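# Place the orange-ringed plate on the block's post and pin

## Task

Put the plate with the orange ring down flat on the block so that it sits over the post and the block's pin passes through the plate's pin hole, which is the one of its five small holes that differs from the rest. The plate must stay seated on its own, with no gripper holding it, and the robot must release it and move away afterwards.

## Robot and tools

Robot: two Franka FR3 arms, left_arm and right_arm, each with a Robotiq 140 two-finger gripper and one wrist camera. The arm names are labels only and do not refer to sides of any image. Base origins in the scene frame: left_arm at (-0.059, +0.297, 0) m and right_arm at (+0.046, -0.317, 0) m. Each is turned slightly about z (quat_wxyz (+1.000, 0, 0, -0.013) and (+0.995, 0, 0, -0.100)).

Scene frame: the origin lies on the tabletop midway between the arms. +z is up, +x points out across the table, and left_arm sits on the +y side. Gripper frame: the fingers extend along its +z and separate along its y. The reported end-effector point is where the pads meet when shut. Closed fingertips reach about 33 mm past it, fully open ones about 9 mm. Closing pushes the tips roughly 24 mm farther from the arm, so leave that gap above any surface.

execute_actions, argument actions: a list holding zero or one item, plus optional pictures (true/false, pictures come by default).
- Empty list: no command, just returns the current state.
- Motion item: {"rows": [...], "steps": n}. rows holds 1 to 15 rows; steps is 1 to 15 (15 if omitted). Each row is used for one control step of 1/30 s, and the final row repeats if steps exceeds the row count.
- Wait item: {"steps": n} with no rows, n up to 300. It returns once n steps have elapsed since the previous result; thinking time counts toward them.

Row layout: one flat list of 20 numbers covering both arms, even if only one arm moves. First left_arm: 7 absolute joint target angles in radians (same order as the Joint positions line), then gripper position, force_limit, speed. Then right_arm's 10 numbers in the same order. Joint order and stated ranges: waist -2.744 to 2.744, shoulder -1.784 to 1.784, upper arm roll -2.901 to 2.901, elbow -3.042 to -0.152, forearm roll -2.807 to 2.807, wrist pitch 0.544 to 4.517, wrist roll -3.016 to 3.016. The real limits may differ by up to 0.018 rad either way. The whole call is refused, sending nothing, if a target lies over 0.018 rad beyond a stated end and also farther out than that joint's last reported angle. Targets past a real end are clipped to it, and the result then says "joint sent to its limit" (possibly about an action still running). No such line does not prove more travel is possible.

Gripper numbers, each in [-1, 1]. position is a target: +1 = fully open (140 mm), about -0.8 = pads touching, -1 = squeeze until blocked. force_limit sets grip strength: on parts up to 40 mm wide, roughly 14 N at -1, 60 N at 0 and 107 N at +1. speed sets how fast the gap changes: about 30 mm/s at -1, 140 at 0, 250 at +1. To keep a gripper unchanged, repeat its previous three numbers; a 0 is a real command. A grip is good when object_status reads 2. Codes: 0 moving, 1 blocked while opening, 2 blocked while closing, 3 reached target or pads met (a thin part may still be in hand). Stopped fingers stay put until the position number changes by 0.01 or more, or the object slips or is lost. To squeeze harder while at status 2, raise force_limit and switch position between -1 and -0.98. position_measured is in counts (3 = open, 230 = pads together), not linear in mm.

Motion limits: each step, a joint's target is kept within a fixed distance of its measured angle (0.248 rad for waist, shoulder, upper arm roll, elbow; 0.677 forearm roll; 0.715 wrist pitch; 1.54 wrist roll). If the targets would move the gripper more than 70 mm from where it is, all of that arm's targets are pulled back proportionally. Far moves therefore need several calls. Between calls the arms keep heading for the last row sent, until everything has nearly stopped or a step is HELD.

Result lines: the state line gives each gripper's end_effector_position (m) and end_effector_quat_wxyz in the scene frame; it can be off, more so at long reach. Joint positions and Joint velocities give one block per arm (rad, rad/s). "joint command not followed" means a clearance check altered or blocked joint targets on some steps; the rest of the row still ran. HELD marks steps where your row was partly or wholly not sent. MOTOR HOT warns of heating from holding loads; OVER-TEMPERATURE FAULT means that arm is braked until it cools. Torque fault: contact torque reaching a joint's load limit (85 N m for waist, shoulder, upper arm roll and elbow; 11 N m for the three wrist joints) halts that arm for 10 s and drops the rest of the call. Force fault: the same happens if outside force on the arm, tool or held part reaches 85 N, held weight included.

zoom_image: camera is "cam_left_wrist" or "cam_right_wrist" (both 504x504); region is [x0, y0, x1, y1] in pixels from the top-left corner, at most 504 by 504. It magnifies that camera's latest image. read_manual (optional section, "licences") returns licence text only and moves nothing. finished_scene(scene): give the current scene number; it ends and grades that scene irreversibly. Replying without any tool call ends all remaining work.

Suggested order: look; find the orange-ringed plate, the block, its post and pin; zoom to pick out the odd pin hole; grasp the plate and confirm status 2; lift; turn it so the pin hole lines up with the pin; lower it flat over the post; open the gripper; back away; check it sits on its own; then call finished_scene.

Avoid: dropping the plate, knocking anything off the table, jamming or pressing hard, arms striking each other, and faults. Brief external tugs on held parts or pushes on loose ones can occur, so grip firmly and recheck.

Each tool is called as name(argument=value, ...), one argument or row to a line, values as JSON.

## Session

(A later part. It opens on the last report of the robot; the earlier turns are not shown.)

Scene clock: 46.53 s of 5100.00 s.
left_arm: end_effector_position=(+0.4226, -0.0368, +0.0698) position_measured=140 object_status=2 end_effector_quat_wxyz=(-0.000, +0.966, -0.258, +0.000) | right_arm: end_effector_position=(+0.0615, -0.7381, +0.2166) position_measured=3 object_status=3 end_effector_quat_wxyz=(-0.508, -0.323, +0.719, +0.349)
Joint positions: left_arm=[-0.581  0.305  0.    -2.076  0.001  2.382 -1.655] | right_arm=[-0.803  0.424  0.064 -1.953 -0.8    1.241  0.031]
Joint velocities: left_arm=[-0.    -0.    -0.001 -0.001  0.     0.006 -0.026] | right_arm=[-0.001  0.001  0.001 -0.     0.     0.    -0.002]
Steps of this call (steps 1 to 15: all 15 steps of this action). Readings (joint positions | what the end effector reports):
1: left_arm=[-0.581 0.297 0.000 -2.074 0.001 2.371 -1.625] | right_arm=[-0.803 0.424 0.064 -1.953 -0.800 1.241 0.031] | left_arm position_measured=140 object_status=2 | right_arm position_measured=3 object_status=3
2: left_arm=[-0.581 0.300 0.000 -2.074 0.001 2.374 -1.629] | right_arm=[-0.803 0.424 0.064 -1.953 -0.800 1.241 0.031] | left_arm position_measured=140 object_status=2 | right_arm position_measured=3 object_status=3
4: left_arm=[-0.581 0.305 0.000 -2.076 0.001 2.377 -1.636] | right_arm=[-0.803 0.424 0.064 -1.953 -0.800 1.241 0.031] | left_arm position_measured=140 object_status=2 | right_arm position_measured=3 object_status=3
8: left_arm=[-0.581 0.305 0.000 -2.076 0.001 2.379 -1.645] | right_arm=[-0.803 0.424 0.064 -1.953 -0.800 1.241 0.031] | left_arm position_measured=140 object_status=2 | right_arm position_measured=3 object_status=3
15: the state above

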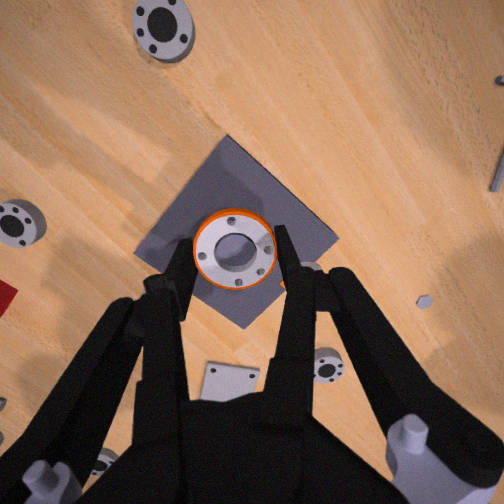

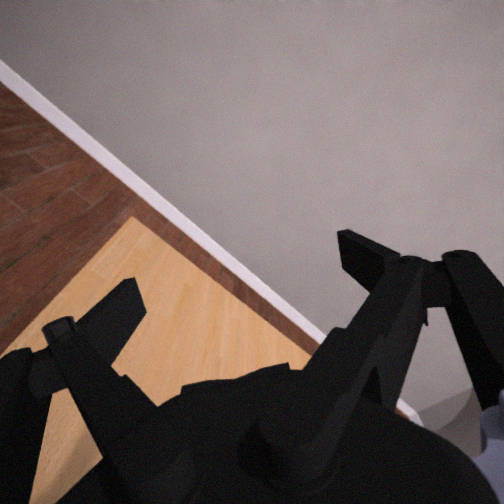

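execute_actions(
  actions=[
    {"rows":[[-0.584,0.296,0,-2.081,0,2.374,-1.62,-1,0,-0.5,-0.803,0.424,0.064,-1.953,-0.8,1.241,0.031,1,0,0]]},
  ],
  pictures=false,
)

execute_actions(
  actions=[
    {"rows":[[-0.584,0.312,0,-2.084,0,2.392,-1.66,-1,0,-0.5,-0.803,0.424,0.064,-1.953,-0.8,1.241,0.031,1,0,0]]},
  ],
)

zoom_image(
  camera="cam_left_wrist",
  region=[170,180,300,310],
)

Scene clock: 50.87 s of 5100.00 s.
left_arm: end_effector_position=(+0.4207, -0.0361, +0.0715) position_measured=140 object_status=2 end_effector_quat_wxyz=(-0.001, +0.963, -0.269, -0.001) | right_arm: end_effector_position=(+0.0615, -0.7381, +0.2166) position_measured=3 object_status=3 end_effector_quat_wxyz=(-0.508, -0.323, +0.719, +0.349)
Joint positions: left_arm=[-0.582  0.299  0.    -2.08   0.001  2.377 -1.634] | right_arm=[-0.803  0.424  0.064 -1.953 -0.8    1.241  0.031]
Joint velocities: left_arm=[-0.001  0.    -0.    -0.     0.    -0.002  0.023] | right_arm=[ 0.001  0.002 -0.001  0.001 -0.    -0.     0.001]
Steps of this call (steps 1 to 15: the robot went on to your last target; steps 16 to 90: nothing new was sent; then 0.83 s passed at rest; steps 91 to 105: all 15 steps of this action). Readings (joint positions | what the end effector reports):
91: left_arm=[-0.581 0.304 0.000 -2.077 0.001 2.382 -1.659] | right_arm=[-0.803 0.424 0.064 -1.953 -0.800 1.241 0.031] | left_arm position_measured=140 object_status=2 | right_arm position_measured=3 object_status=3
92: left_arm=[-0.581 0.303 0.000 -2.078 0.001 2.381 -1.656] | right_arm=[-0.803 0.424 0.064 -1.953 -0.800 1.241 0.031] | left_arm position_measured=140 object_status=2 | right_arm position_measured=3 object_status=3
94: left_arm=[-0.581 0.300 0.000 -2.079 0.001 2.380 -1.650] | right_arm=[-0.803 0.424 0.064 -1.953 -0.800 1.241 0.031] | left_arm position_measured=140 object_status=2 | right_arm position_measured=3 object_status=3
98: left_arm=[-0.582 0.299 0.000 -2.079 0.001 2.378 -1.642] | right_arm=[-0.803 0.424 0.064 -1.953 -0.800 1.241 0.031] | left_arm position_measured=140 object_status=2 | right_arm position_measured=3 object_status=3
105: the state above

Scene clock: 51.37 s of 5100.00 s.
left_arm: end_effector_position=(+0.4214, -0.0366, +0.0697) position_measured=140 object_status=2 end_effector_quat_wxyz=(-0.000, +0.965, -0.261, +0.000) | right_arm: end_effector_position=(+0.0615, -0.7381, +0.2166) position_measured=3 object_status=3 end_effector_quat_wxyz=(-0.508, -0.323, +0.719, +0.349)
Joint positions: left_arm=[-0.582  0.303  0.    -2.08   0.001  2.383 -1.65 ] | right_arm=[-0.803  0.424  0.064 -1.953 -0.8    1.241  0.031]
Joint velocities: left_arm=[-0.    -0.001 -0.     0.     0.     0.001 -0.012] | right_arm=[0.    0.001 0.    0.    0.001 0.001 0.001]
Steps of this call (steps 1 to 15: all 15 steps of this action). Readings (joint positions | what the end effector reports):
1: left_arm=[-0.582 0.300 0.000 -2.080 0.001 2.379 -1.636] | right_arm=[-0.803 0.424 0.064 -1.953 -0.800 1.241 0.031] | left_arm position_measured=140 object_status=2 | right_arm position_measured=3 object_status=3
2: left_arm=[-0.582 0.302 0.000 -2.080 0.001 2.381 -1.638] | right_arm=[-0.803 0.424 0.064 -1.953 -0.800 1.241 0.031] | left_arm position_measured=140 object_status=2 | right_arm position_measured=3 object_status=3
4: left_arm=[-0.582 0.303 0.000 -2.080 0.001 2.382 -1.641] | right_arm=[-0.803 0.424 0.064 -1.953 -0.800 1.241 0.031] | left_arm position_measured=140 object_status=2 | right_arm position_measured=3 object_status=3
8: left_arm=[-0.582 0.303 0.000 -2.080 0.001 2.383 -1.646] | right_arm=[-0.803 0.424 0.064 -1.953 -0.800 1.241 0.031] | left_arm position_measured=140 object_status=2 | right_arm position_measured=3 object_status=3
15: the state above

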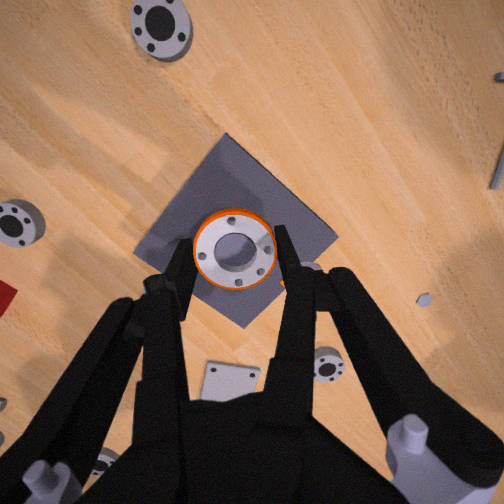

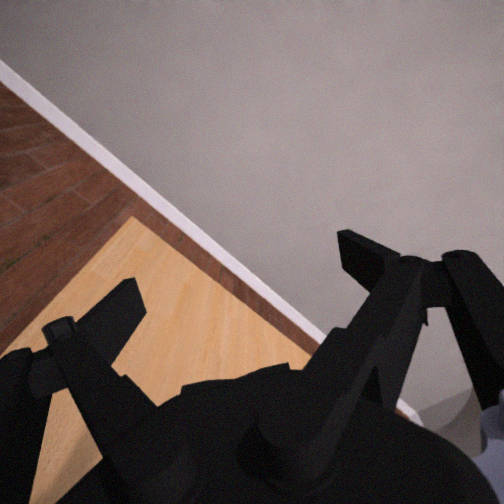

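Region (170, 180, 300, 310) of cam_left_wrist's 504x504 image, scaled by 3.877, with more detail than that image has.

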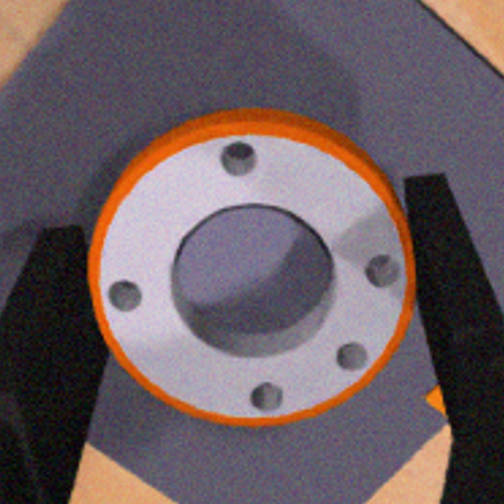

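Further back by another ~1.5 mm.

execute_actions(
  actions=[
    {"rows":[[-0.583,0.293,0,-2.085,0,2.373,-1.62,-1,0,-0.5,-0.803,0.424,0.064,-1.953,-0.8,1.241,0.031,1,0,0]]},
  ],
  pictures=false,
)

execute_actions(
  actions=[
    {"rows":[[-0.583,0.31,0,-2.088,0,2.39,-1.66,-1,0,-0.5,-0.803,0.424,0.064,-1.953,-0.8,1.241,0.031,1,0,0]]},
  ],
)

zoom_image(
  camera="cam_left_wrist",
  region=[170,180,300,310],
)

Scene clock: 55.60 s of 5100.00 s.
left_arm: end_effector_position=(+0.4193, -0.0351, +0.0715) position_measured=140 object_status=2 end_effector_quat_wxyz=(-0.001, +0.963, -0.270, -0.002) | right_arm: end_effector_position=(+0.0615, -0.7381, +0.2166) position_measured=3 object_status=3 end_effector_quat_wxyz=(-0.508, -0.323, +0.719, +0.349)
Joint positions: left_arm=[-0.582  0.296  0.    -2.084  0.001  2.376 -1.633] | right_arm=[-0.803  0.424  0.064 -1.953 -0.8    1.241  0.031]
Joint velocities: left_arm=[-0.     0.001 -0.001 -0.001  0.001 -0.002  0.017] | right_arm=[-0.    -0.     0.002 -0.    -0.     0.     0.001]
Steps of this call (steps 1 to 15: the robot went on to your last target; steps 16 to 90: nothing new was sent; then 0.73 s passed at rest; steps 91 to 105: all 15 steps of this action). Readings (joint positions | what the end effector reports):
91: left_arm=[-0.582 0.301 0.000 -2.081 0.001 2.382 -1.652] | right_arm=[-0.803 0.424 0.064 -1.953 -0.800 1.241 0.031] | left_arm position_measured=140 object_status=2 | right_arm position_measured=3 object_status=3
92: left_arm=[-0.582 0.300 0.000 -2.082 0.001 2.381 -1.649] | right_arm=[-0.803 0.424 0.064 -1.953 -0.800 1.241 0.031] | left_arm position_measured=140 object_status=2 | right_arm position_measured=3 object_status=3
94: left_arm=[-0.582 0.297 0.000 -2.083 0.001 2.379 -1.645] | right_arm=[-0.803 0.424 0.064 -1.953 -0.800 1.241 0.031] | left_arm position_measured=140 object_status=2 | right_arm position_measured=3 object_status=3
98: left_arm=[-0.582 0.296 0.000 -2.083 0.001 2.377 -1.639] | right_arm=[-0.803 0.424 0.064 -1.953 -0.800 1.241 0.031] | left_arm position_measured=140 object_status=2 | right_arm position_measured=3 object_status=3
105: the state above

Scene clock: 56.10 s of 5100.00 s.
left_arm: end_effector_position=(+0.4200, -0.0355, +0.0697) position_measured=140 object_status=2 end_effector_quat_wxyz=(-0.001, +0.965, -0.261, -0.001) | right_arm: end_effector_position=(+0.0615, -0.7381, +0.2166) position_measured=3 object_status=3 end_effector_quat_wxyz=(-0.508, -0.323, +0.719, +0.349)
Joint positions: left_arm=[-0.582  0.3    0.    -2.084  0.001  2.381 -1.65 ] | right_arm=[-0.803  0.424  0.064 -1.953 -0.8    1.241  0.031]
Joint velocities: left_arm=[ 0.    -0.001 -0.001 -0.001 -0.    -0.001 -0.011] | right_arm=[ 0.002 -0.     0.     0.001 -0.     0.001 -0.001]
Steps of this call (steps 1 to 15: all 15 steps of this action). Readings (joint positions | what the end effector reports):
1: left_arm=[-0.582 0.297 0.000 -2.084 0.001 2.378 -1.634] | right_arm=[-0.803 0.424 0.064 -1.953 -0.800 1.241 0.031] | left_arm position_measured=140 object_status=2 | right_arm position_measured=3 object_status=3
2: left_arm=[-0.582 0.300 0.000 -2.084 0.001 2.380 -1.636] | right_arm=[-0.803 0.424 0.064 -1.953 -0.800 1.241 0.031] | left_arm position_measured=140 object_status=2 | right_arm position_measured=3 object_status=3
4: left_arm=[-0.582 0.300 0.000 -2.084 0.001 2.381 -1.640] | right_arm=[-0.803 0.424 0.064 -1.953 -0.800 1.241 0.031] | left_arm position_measured=140 object_status=2 | right_arm position_measured=3 object_status=3
8: left_arm=[-0.582 0.300 0.000 -2.084 0.001 2.381 -1.645] | right_arm=[-0.803 0.424 0.064 -1.953 -0.800 1.241 0.031] | left_arm position_measured=140 object_status=2 | right_arm position_measured=3 object_status=3
15: the state above

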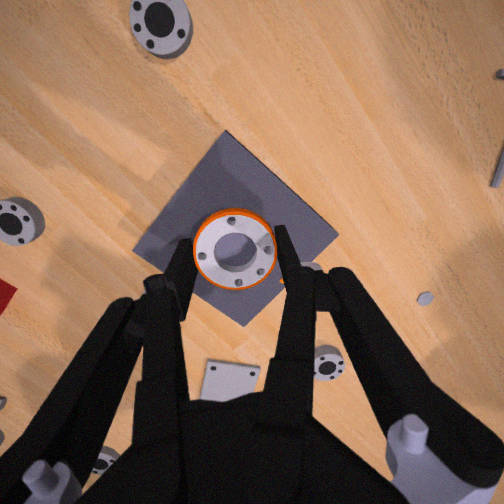

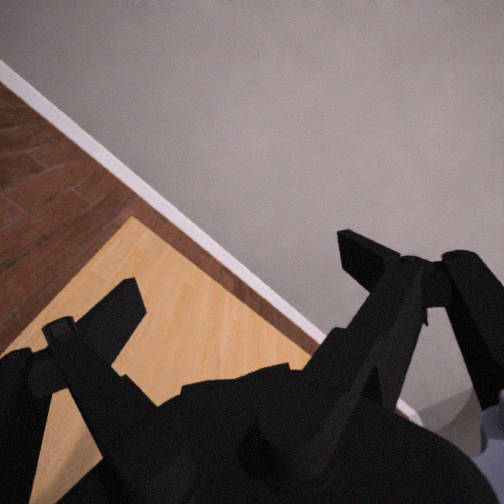

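Region (170, 180, 300, 310) of cam_left_wrist's 504x504 image, scaled by 3.877, with more detail than that image has.

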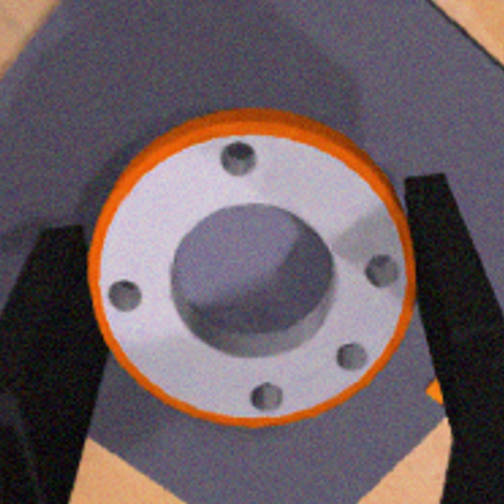

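execute_actions(
  actions=[
    {"rows":[[-0.582,0.29,0,-2.089,0,2.372,-1.66,-1,0,-0.5,-0.803,0.424,0.064,-1.953,-0.8,1.241,0.031,1,0,0]]},
  ],
  pictures=false,
)

execute_actions(
  actions=[
    {"rows":[[-0.582,0.308,0,-2.092,0,2.391,-1.61,-1,0,-0.5,-0.803,0.424,0.064,-1.953,-0.8,1.241,0.031,1,0,0]]},
  ],
)

zoom_image(
  camera="cam_left_wrist",
  region=[170,180,300,310],
)

Scene clock: 60.83 s of 5100.00 s.
left_arm: end_effector_position=(+0.4180, -0.0341, +0.0715) position_measured=140 object_status=2 end_effector_quat_wxyz=(-0.001, +0.966, -0.259, -0.003) | right_arm: end_effector_position=(+0.0615, -0.7381, +0.2166) position_measured=3 object_status=3 end_effector_quat_wxyz=(-0.508, -0.323, +0.719, +0.349)
Joint positions: left_arm=[-0.582  0.293  0.001 -2.088  0.001  2.375 -1.654] | right_arm=[-0.803  0.424  0.064 -1.953 -0.8    1.241  0.031]
Joint velocities: left_arm=[-0.     0.001 -0.    -0.001  0.001 -0.003  0.   ] | right_arm=[-0.002  0.001 -0.    -0.001  0.    -0.    -0.001]
Steps of this call (steps 1 to 15: the robot went on to your last target; steps 16 to 90: nothing new was sent; then 1.23 s passed at rest; steps 91 to 105: all 15 steps of this action). Readings (joint positions | what the end effector reports):
91: left_arm=[-0.582 0.299 0.001 -2.084 0.001 2.381 -1.654] | right_arm=[-0.803 0.424 0.064 -1.953 -0.800 1.241 0.031] | left_arm position_measured=140 object_status=2 | right_arm position_measured=3 object_status=3
92: left_arm=[-0.582 0.297 0.001 -2.086 0.001 2.379 -1.654] | right_arm=[-0.803 0.424 0.064 -1.953 -0.800 1.241 0.031] | left_arm position_measured=140 object_status=2 | right_arm position_measured=3 object_status=3
94: left_arm=[-0.582 0.294 0.001 -2.087 0.001 2.378 -1.654] | right_arm=[-0.803 0.424 0.064 -1.953 -0.800 1.241 0.031] | left_arm position_measured=140 object_status=2 | right_arm position_measured=3 object_status=3
98: left_arm=[-0.582 0.293 0.001 -2.087 0.001 2.376 -1.654] | right_arm=[-0.803 0.424 0.064 -1.953 -0.800 1.241 0.031] | left_arm position_measured=140 object_status=2 | right_arm position_measured=3 object_status=3
105: the state above

Scene clock: 61.33 s of 5100.00 s.
left_arm: end_effector_position=(+0.4182, -0.0338, +0.0646) position_measured=140 object_status=2 end_effector_quat_wxyz=(-0.002, +0.962, -0.273, -0.003) | right_arm: end_effector_position=(+0.0615, -0.7381, +0.2166) position_measured=3 object_status=3 end_effector_quat_wxyz=(-0.508, -0.323, +0.719, +0.349)
Joint positions: left_arm=[-0.582  0.306  0.001 -2.09   0.001  2.389 -1.625] | right_arm=[-0.803  0.424  0.064 -1.953 -0.8    1.241  0.031]
Joint velocities: left_arm=[ 0.001 -0.     0.001 -0.001  0.     0.002  0.024] | right_arm=[-0.002  0.001 -0.     0.002 -0.    -0.001  0.002]
Steps of this call (steps 1 to 15: all 15 steps of this action). Readings (joint positions | what the end effector reports):
1: left_arm=[-0.582 0.294 0.001 -2.088 0.001 2.377 -1.651] | right_arm=[-0.803 0.424 0.064 -1.953 -0.800 1.241 0.031] | left_arm position_measured=140 object_status=2 | right_arm position_measured=3 object_status=3
2: left_arm=[-0.582 0.297 0.001 -2.088 0.001 2.379 -1.647] | right_arm=[-0.803 0.424 0.064 -1.953 -0.800 1.241 0.031] | left_arm position_measured=140 object_status=2 | right_arm position_measured=3 object_status=3
4: left_arm=[-0.582 0.300 0.001 -2.088 0.001 2.383 -1.641] | right_arm=[-0.803 0.424 0.064 -1.953 -0.800 1.241 0.031] | left_arm position_measured=140 object_status=2 | right_arm position_measured=3 object_status=3
8: left_arm=[-0.582 0.305 0.001 -2.089 0.001 2.387 -1.633] | right_arm=[-0.803 0.424 0.064 -1.953 -0.800 1.241 0.031] | left_arm position_measured=140 object_status=2 | right_arm position_measured=3 object_status=3
15: the state above

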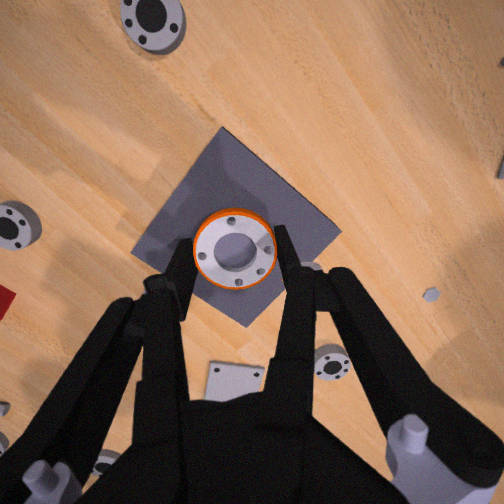

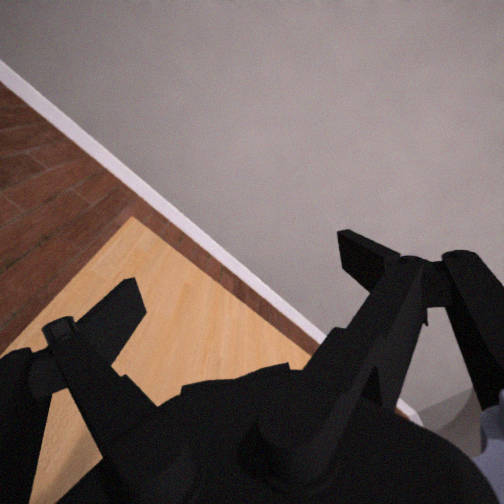

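Region (170, 180, 300, 310) of cam_left_wrist's 504x504 image, scaled by 3.877, with more detail than that image has.

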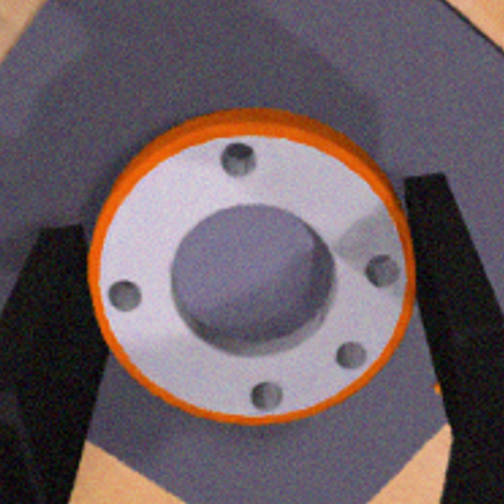

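On the post. Descending while sweeping the angle.

execute_actions(
  actions=[
    {"rows":[[-0.582,0.324,0,-2.095,0,2.411,-1.61,-1,0,-0.5,-0.803,0.424,0.064,-1.953,-0.8,1.241,0.031,1,0,0]]},
  ],
  pictures=false,
)

execute_actions(
  actions=[
    {"rows":[[-0.582,0.328,0,-2.096,0,2.416,-1.66,-1,0,-0.5,-0.803,0.424,0.064,-1.953,-0.8,1.241,0.031,1,0,0]]},
  ],
)

zoom_image(
  camera="cam_left_wrist",
  region=[170,180,300,310],
)

Scene clock: 65.13 s of 5100.00 s.
left_arm: end_effector_position=(+0.4185, -0.0340, +0.0587) position_measured=140 object_status=2 end_effector_quat_wxyz=(-0.001, +0.961, -0.277, -0.003) | right_arm: end_effector_position=(+0.0615, -0.7381, +0.2166) position_measured=3 object_status=3 end_effector_quat_wxyz=(-0.508, -0.323, +0.719, +0.349)
Joint positions: left_arm=[-0.581  0.317  0.001 -2.091  0.001  2.401 -1.617] | right_arm=[-0.803  0.424  0.064 -1.953 -0.8    1.241  0.031]
Joint velocities: left_arm=[ 0.    -0.001 -0.    -0.001 -0.001  0.    -0.001] | right_arm=[ 0.001  0.001  0.     0.     0.001  0.    -0.   ]
Steps of this call (steps 1 to 15: the robot went on to your last target; steps 16 to 90: nothing new was sent; then 0.30 s passed at rest; steps 91 to 105: all 15 steps of this action). Readings (joint positions | what the end effector reports):
91: left_arm=[-0.582 0.307 0.001 -2.090 0.001 2.392 -1.617] | right_arm=[-0.803 0.424 0.064 -1.953 -0.800 1.241 0.031] | left_arm position_measured=140 object_status=2 | right_arm position_measured=3 object_status=3
92: left_arm=[-0.582 0.311 0.001 -2.090 0.001 2.395 -1.617] | right_arm=[-0.803 0.424 0.064 -1.953 -0.800 1.241 0.031] | left_arm position_measured=140 object_status=2 | right_arm position_measured=3 object_status=3
94: left_arm=[-0.582 0.317 0.001 -2.091 0.001 2.401 -1.617] | right_arm=[-0.803 0.424 0.064 -1.953 -0.800 1.241 0.031] | left_arm position_measured=140 object_status=2 | right_arm position_measured=3 object_status=3
98: left_arm=[-0.581 0.317 0.001 -2.091 0.001 2.401 -1.617] | right_arm=[-0.803 0.424 0.064 -1.953 -0.800 1.241 0.031] | left_arm position_measured=140 object_status=2 | right_arm position_measured=3 object_status=3
105: the state above

Scene clock: 65.63 s of 5100.00 s.
left_arm: end_effector_position=(+0.4183, -0.0336, +0.0543) position_measured=140 object_status=2 end_effector_quat_wxyz=(-0.002, +0.964, -0.264, -0.003) | right_arm: end_effector_position=(+0.0615, -0.7381, +0.2166) position_measured=3 object_status=3 end_effector_quat_wxyz=(-0.508, -0.323, +0.719, +0.349)
Joint positions: left_arm=[-0.581  0.324  0.001 -2.093  0.001  2.411 -1.643] | right_arm=[-0.803  0.424  0.064 -1.953 -0.8    1.241  0.031]
Joint velocities: left_arm=[ 0.001  0.     0.     0.    -0.002 -0.    -0.015] | right_arm=[-0.001 -0.     0.001  0.001 -0.    -0.     0.   ]
Steps of this call (steps 1 to 15: all 15 steps of this action). Readings (joint positions | what the end effector reports):
1: left_arm=[-0.581 0.317 0.001 -2.091 0.001 2.402 -1.621] | right_arm=[-0.803 0.424 0.064 -1.953 -0.800 1.241 0.031] | left_arm position_measured=140 object_status=2 | right_arm position_measured=3 object_status=3
2: left_arm=[-0.581 0.317 0.001 -2.091 0.001 2.402 -1.625] | right_arm=[-0.803 0.424 0.064 -1.953 -0.800 1.241 0.031] | left_arm position_measured=140 object_status=2 | right_arm position_measured=3 object_status=3
4: left_arm=[-0.581 0.319 0.001 -2.092 0.001 2.405 -1.630] | right_arm=[-0.803 0.424 0.064 -1.953 -0.800 1.241 0.031] | left_arm position_measured=140 object_status=2 | right_arm position_measured=3 object_status=3
8: left_arm=[-0.581 0.324 0.001 -2.093 0.001 2.411 -1.638] | right_arm=[-0.803 0.424 0.064 -1.953 -0.800 1.241 0.031] | left_arm position_measured=140 object_status=2 | right_arm position_measured=3 object_status=3
15: the state above

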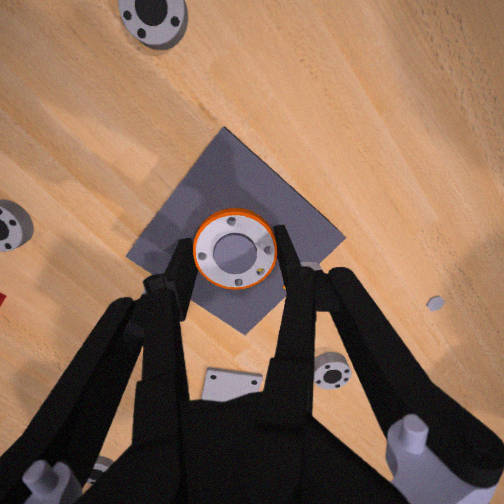

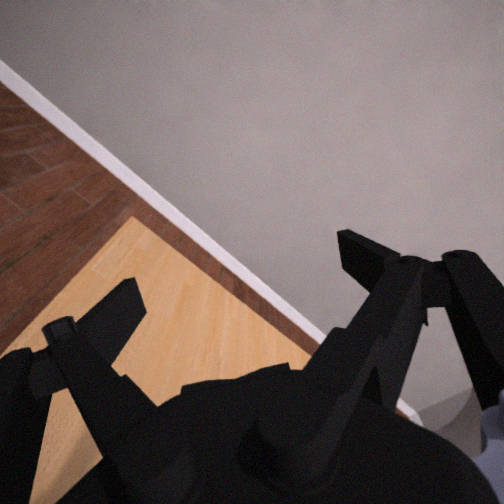

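Region (170, 180, 300, 310) of cam_left_wrist's 504x504 image, scaled by 3.877, with more detail than that image has.

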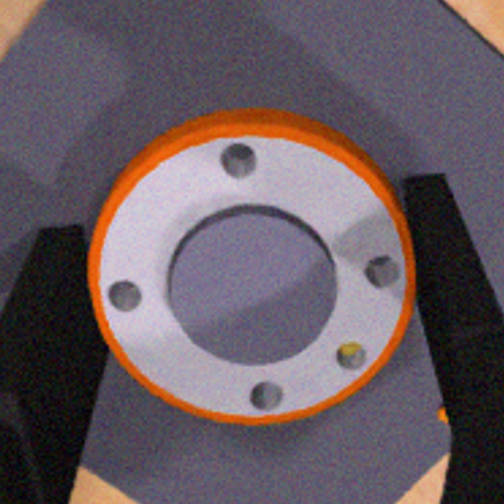

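execute_actions(
  actions=[
    {"rows":[[-0.582,0.34,0,-2.098,0,2.43,-1.63,-1,0,-0.5,-0.803,0.424,0.064,-1.953,-0.8,1.241,0.031,1,0,0]]},
  ],
)

zoom_image(
  camera="cam_left_wrist",
  region=[170,180,300,310],
)

Scene clock: 68.20 s of 5100.00 s.
left_arm: end_effector_position=(+0.4185, -0.0336, +0.0542) position_measured=140 object_status=2 end_effector_quat_wxyz=(-0.002, +0.964, -0.266, -0.003) | right_arm: end_effector_position=(+0.0615, -0.7381, +0.2166) position_measured=3 object_status=3 end_effector_quat_wxyz=(-0.508, -0.323, +0.719, +0.349)
Joint positions: left_arm=[-0.581  0.324  0.001 -2.093  0.001  2.411 -1.639] | right_arm=[-0.803  0.424  0.064 -1.953 -0.8    1.241  0.031]
Joint velocities: left_arm=[ 0.     0.001 -0.    -0.001  0.     0.     0.002] | right_arm=[ 0.001 -0.001  0.001  0.001  0.001 -0.     0.001]
Steps of this call (steps 1 to 15: the robot went on to your last target; steps 16 to 62: nothing new was sent; steps 63 to 77: all 15 steps of this action). Readings (joint positions | what the end effector reports):
63: left_arm=[-0.581 0.324 0.001 -2.093 0.001 2.411 -1.644] | right_arm=[-0.803 0.424 0.064 -1.953 -0.800 1.241 0.031] | left_arm position_measured=140 object_status=2 | right_arm position_measured=3 object_status=3
64: left_arm=[-0.581 0.324 0.001 -2.093 0.001 2.411 -1.643] | right_arm=[-0.803 0.424 0.064 -1.953 -0.800 1.241 0.031] | left_arm position_measured=140 object_status=2 | right_arm position_measured=3 object_status=3
66: left_arm=[-0.581 0.324 0.001 -2.093 0.001 2.411 -1.642] | right_arm=[-0.803 0.424 0.064 -1.953 -0.800 1.241 0.031] | left_arm position_measured=140 object_status=2 | right_arm position_measured=3 object_status=3
70: left_arm=[-0.581 0.324 0.001 -2.093 0.001 2.411 -1.640] | right_arm=[-0.803 0.424 0.064 -1.953 -0.800 1.241 0.031] | left_arm position_measured=140 object_status=2 | right_arm position_measured=3 object_status=3
77: the state above

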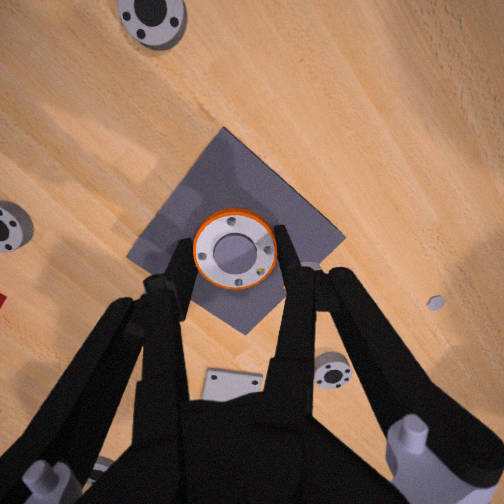

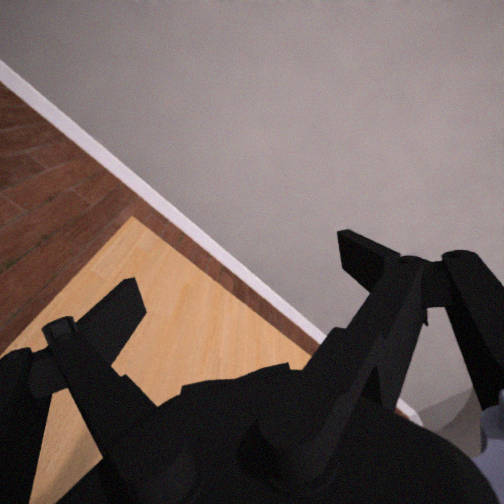

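Region (170, 180, 300, 310) of cam_left_wrist's 504x504 image, scaled by 3.877, with more detail than that image has.

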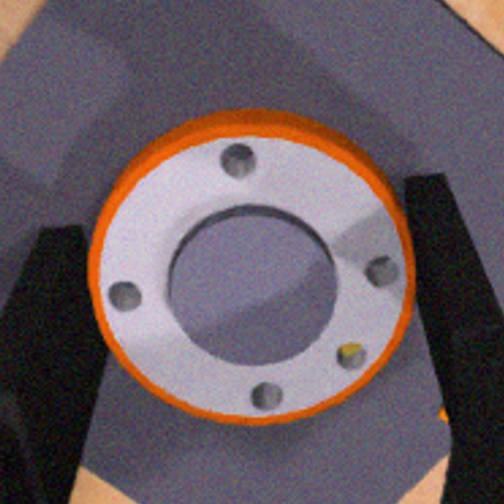

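Seated; releasing.

execute_actions(
  actions=[
    {"rows":[[-0.582,0.325,0,-2.094,0,2.412,-1.638,0.3,0,0,-0.803,0.424,0.064,-1.953,-0.8,1.241,0.031,1,0,0]]},
  ],
  pictures=false,
)

execute_actions(
  actions=[
    {"rows":[[-0.582,0.12,0,-2.03,0,2.15,-1.638,0.3,0,0,-0.803,0.424,0.064,-1.953,-0.8,1.241,0.031,1,0,0]]},
  ],
)

Scene clock: 72.13 s of 5100.00 s.
left_arm: end_effector_position=(+0.4184, -0.0336, +0.0543) position_measured=91 object_status=3 end_effector_quat_wxyz=(-0.002, +0.964, -0.266, -0.003) | right_arm: end_effector_position=(+0.0615, -0.7381, +0.2166) position_measured=3 object_status=3 end_effector_quat_wxyz=(-0.508, -0.323, +0.719, +0.349)
Joint positions: left_arm=[-0.581  0.324  0.001 -2.093  0.001  2.411 -1.639] | right_arm=[-0.803  0.424  0.064 -1.953 -0.8    1.241  0.031]
Joint velocities: left_arm=[-0.001  0.002  0.     0.     0.001 -0.     0.001] | right_arm=[-0.001 -0.001  0.    -0.001  0.     0.     0.   ]
Steps of this call (steps 1 to 15: the robot went on to your last target; steps 16 to 90: nothing new was sent; then 0.43 s passed at rest; steps 91 to 105: all 15 steps of this action). Readings (joint positions | what the end effector reports):
91: left_arm=[-0.581 0.324 0.001 -2.093 0.001 2.411 -1.639] | right_arm=[-0.803 0.424 0.064 -1.953 -0.800 1.241 0.031] | left_arm position_measured=140 object_status=0 | right_arm position_measured=3 object_status=3
92: left_arm=[-0.581 0.324 0.001 -2.093 0.001 2.411 -1.639] | right_arm=[-0.803 0.424 0.064 -1.953 -0.800 1.241 0.031] | left_arm position_measured=139 object_status=0 | right_arm position_measured=3 object_status=3
94: left_arm=[-0.581 0.324 0.001 -2.093 0.001 2.411 -1.639] | right_arm=[-0.803 0.424 0.064 -1.953 -0.800 1.241 0.031] | left_arm position_measured=118 object_status=0 | right_arm position_measured=3 object_status=3
98: left_arm=[-0.581 0.324 0.001 -2.093 0.001 2.411 -1.639] | right_arm=[-0.803 0.424 0.064 -1.953 -0.800 1.241 0.031] | left_arm position_measured=92 object_status=0 | right_arm position_measured=3 object_status=3
105: the state above

Scene clock: 72.63 s of 5100.00 s.
left_arm: end_effector_position=(+0.4202, -0.0348, +0.1826) position_measured=91 object_status=3 end_effector_quat_wxyz=(+0.004, +0.964, -0.266, +0.014) | right_arm: end_effector_position=(+0.0615, -0.7381, +0.2166) position_measured=3 object_status=3 end_effector_quat_wxyz=(-0.508, -0.323, +0.719, +0.349)
Joint positions: left_arm=[-0.581  0.116  0.001 -2.027  0.001  2.173 -1.639] | right_arm=[-0.803  0.424  0.064 -1.953 -0.8    1.241  0.031]
Joint velocities: left_arm=[-0.001  0.038 -0.    -0.03   0.    -0.125 -0.001] | right_arm=[ 0.     0.     0.    -0.     0.002  0.    -0.001]
Steps of this call (steps 1 to 15: all 15 steps of this action). Readings (joint positions | what the end effector reports):
1: left_arm=[-0.581 0.314 0.001 -2.093 0.001 2.386 -1.639] | right_arm=[-0.803 0.424 0.064 -1.953 -0.800 1.241 0.031] | left_arm position_measured=91 object_status=3 | right_arm position_measured=3 object_status=3
2: left_arm=[-0.581 0.289 0.001 -2.090 0.001 2.359 -1.639] | right_arm=[-0.803 0.424 0.064 -1.953 -0.800 1.241 0.031] | left_arm position_measured=91 object_status=3 | right_arm position_measured=3 object_status=3
4: left_arm=[-0.581 0.228 0.001 -2.070 0.001 2.308 -1.639] | right_arm=[-0.803 0.424 0.064 -1.953 -0.800 1.241 0.031] | left_arm position_measured=91 object_status=3 | right_arm position_measured=3 object_status=3
8: left_arm=[-0.581 0.125 0.001 -2.027 0.001 2.228 -1.639] | right_arm=[-0.803 0.424 0.064 -1.953 -0.800 1.241 0.031] | left_arm position_measured=91 object_status=3 | right_arm position_measured=3 object_status=3
15: the state above

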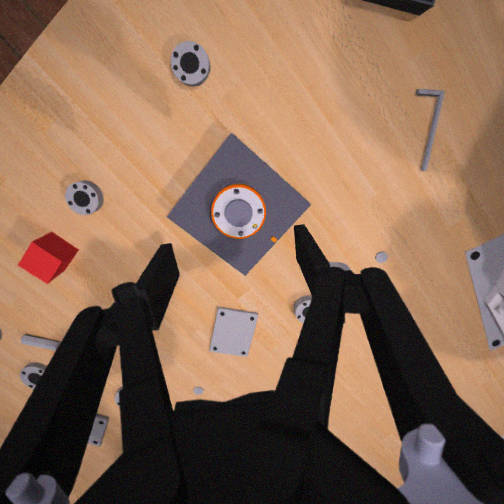

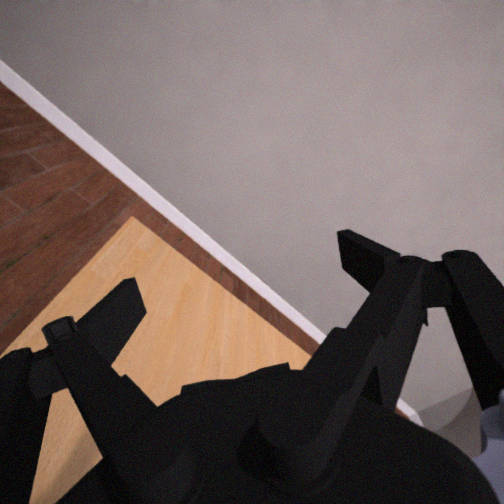

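finished_scene(
  scene=2,
)

The scene is finished: the task was done.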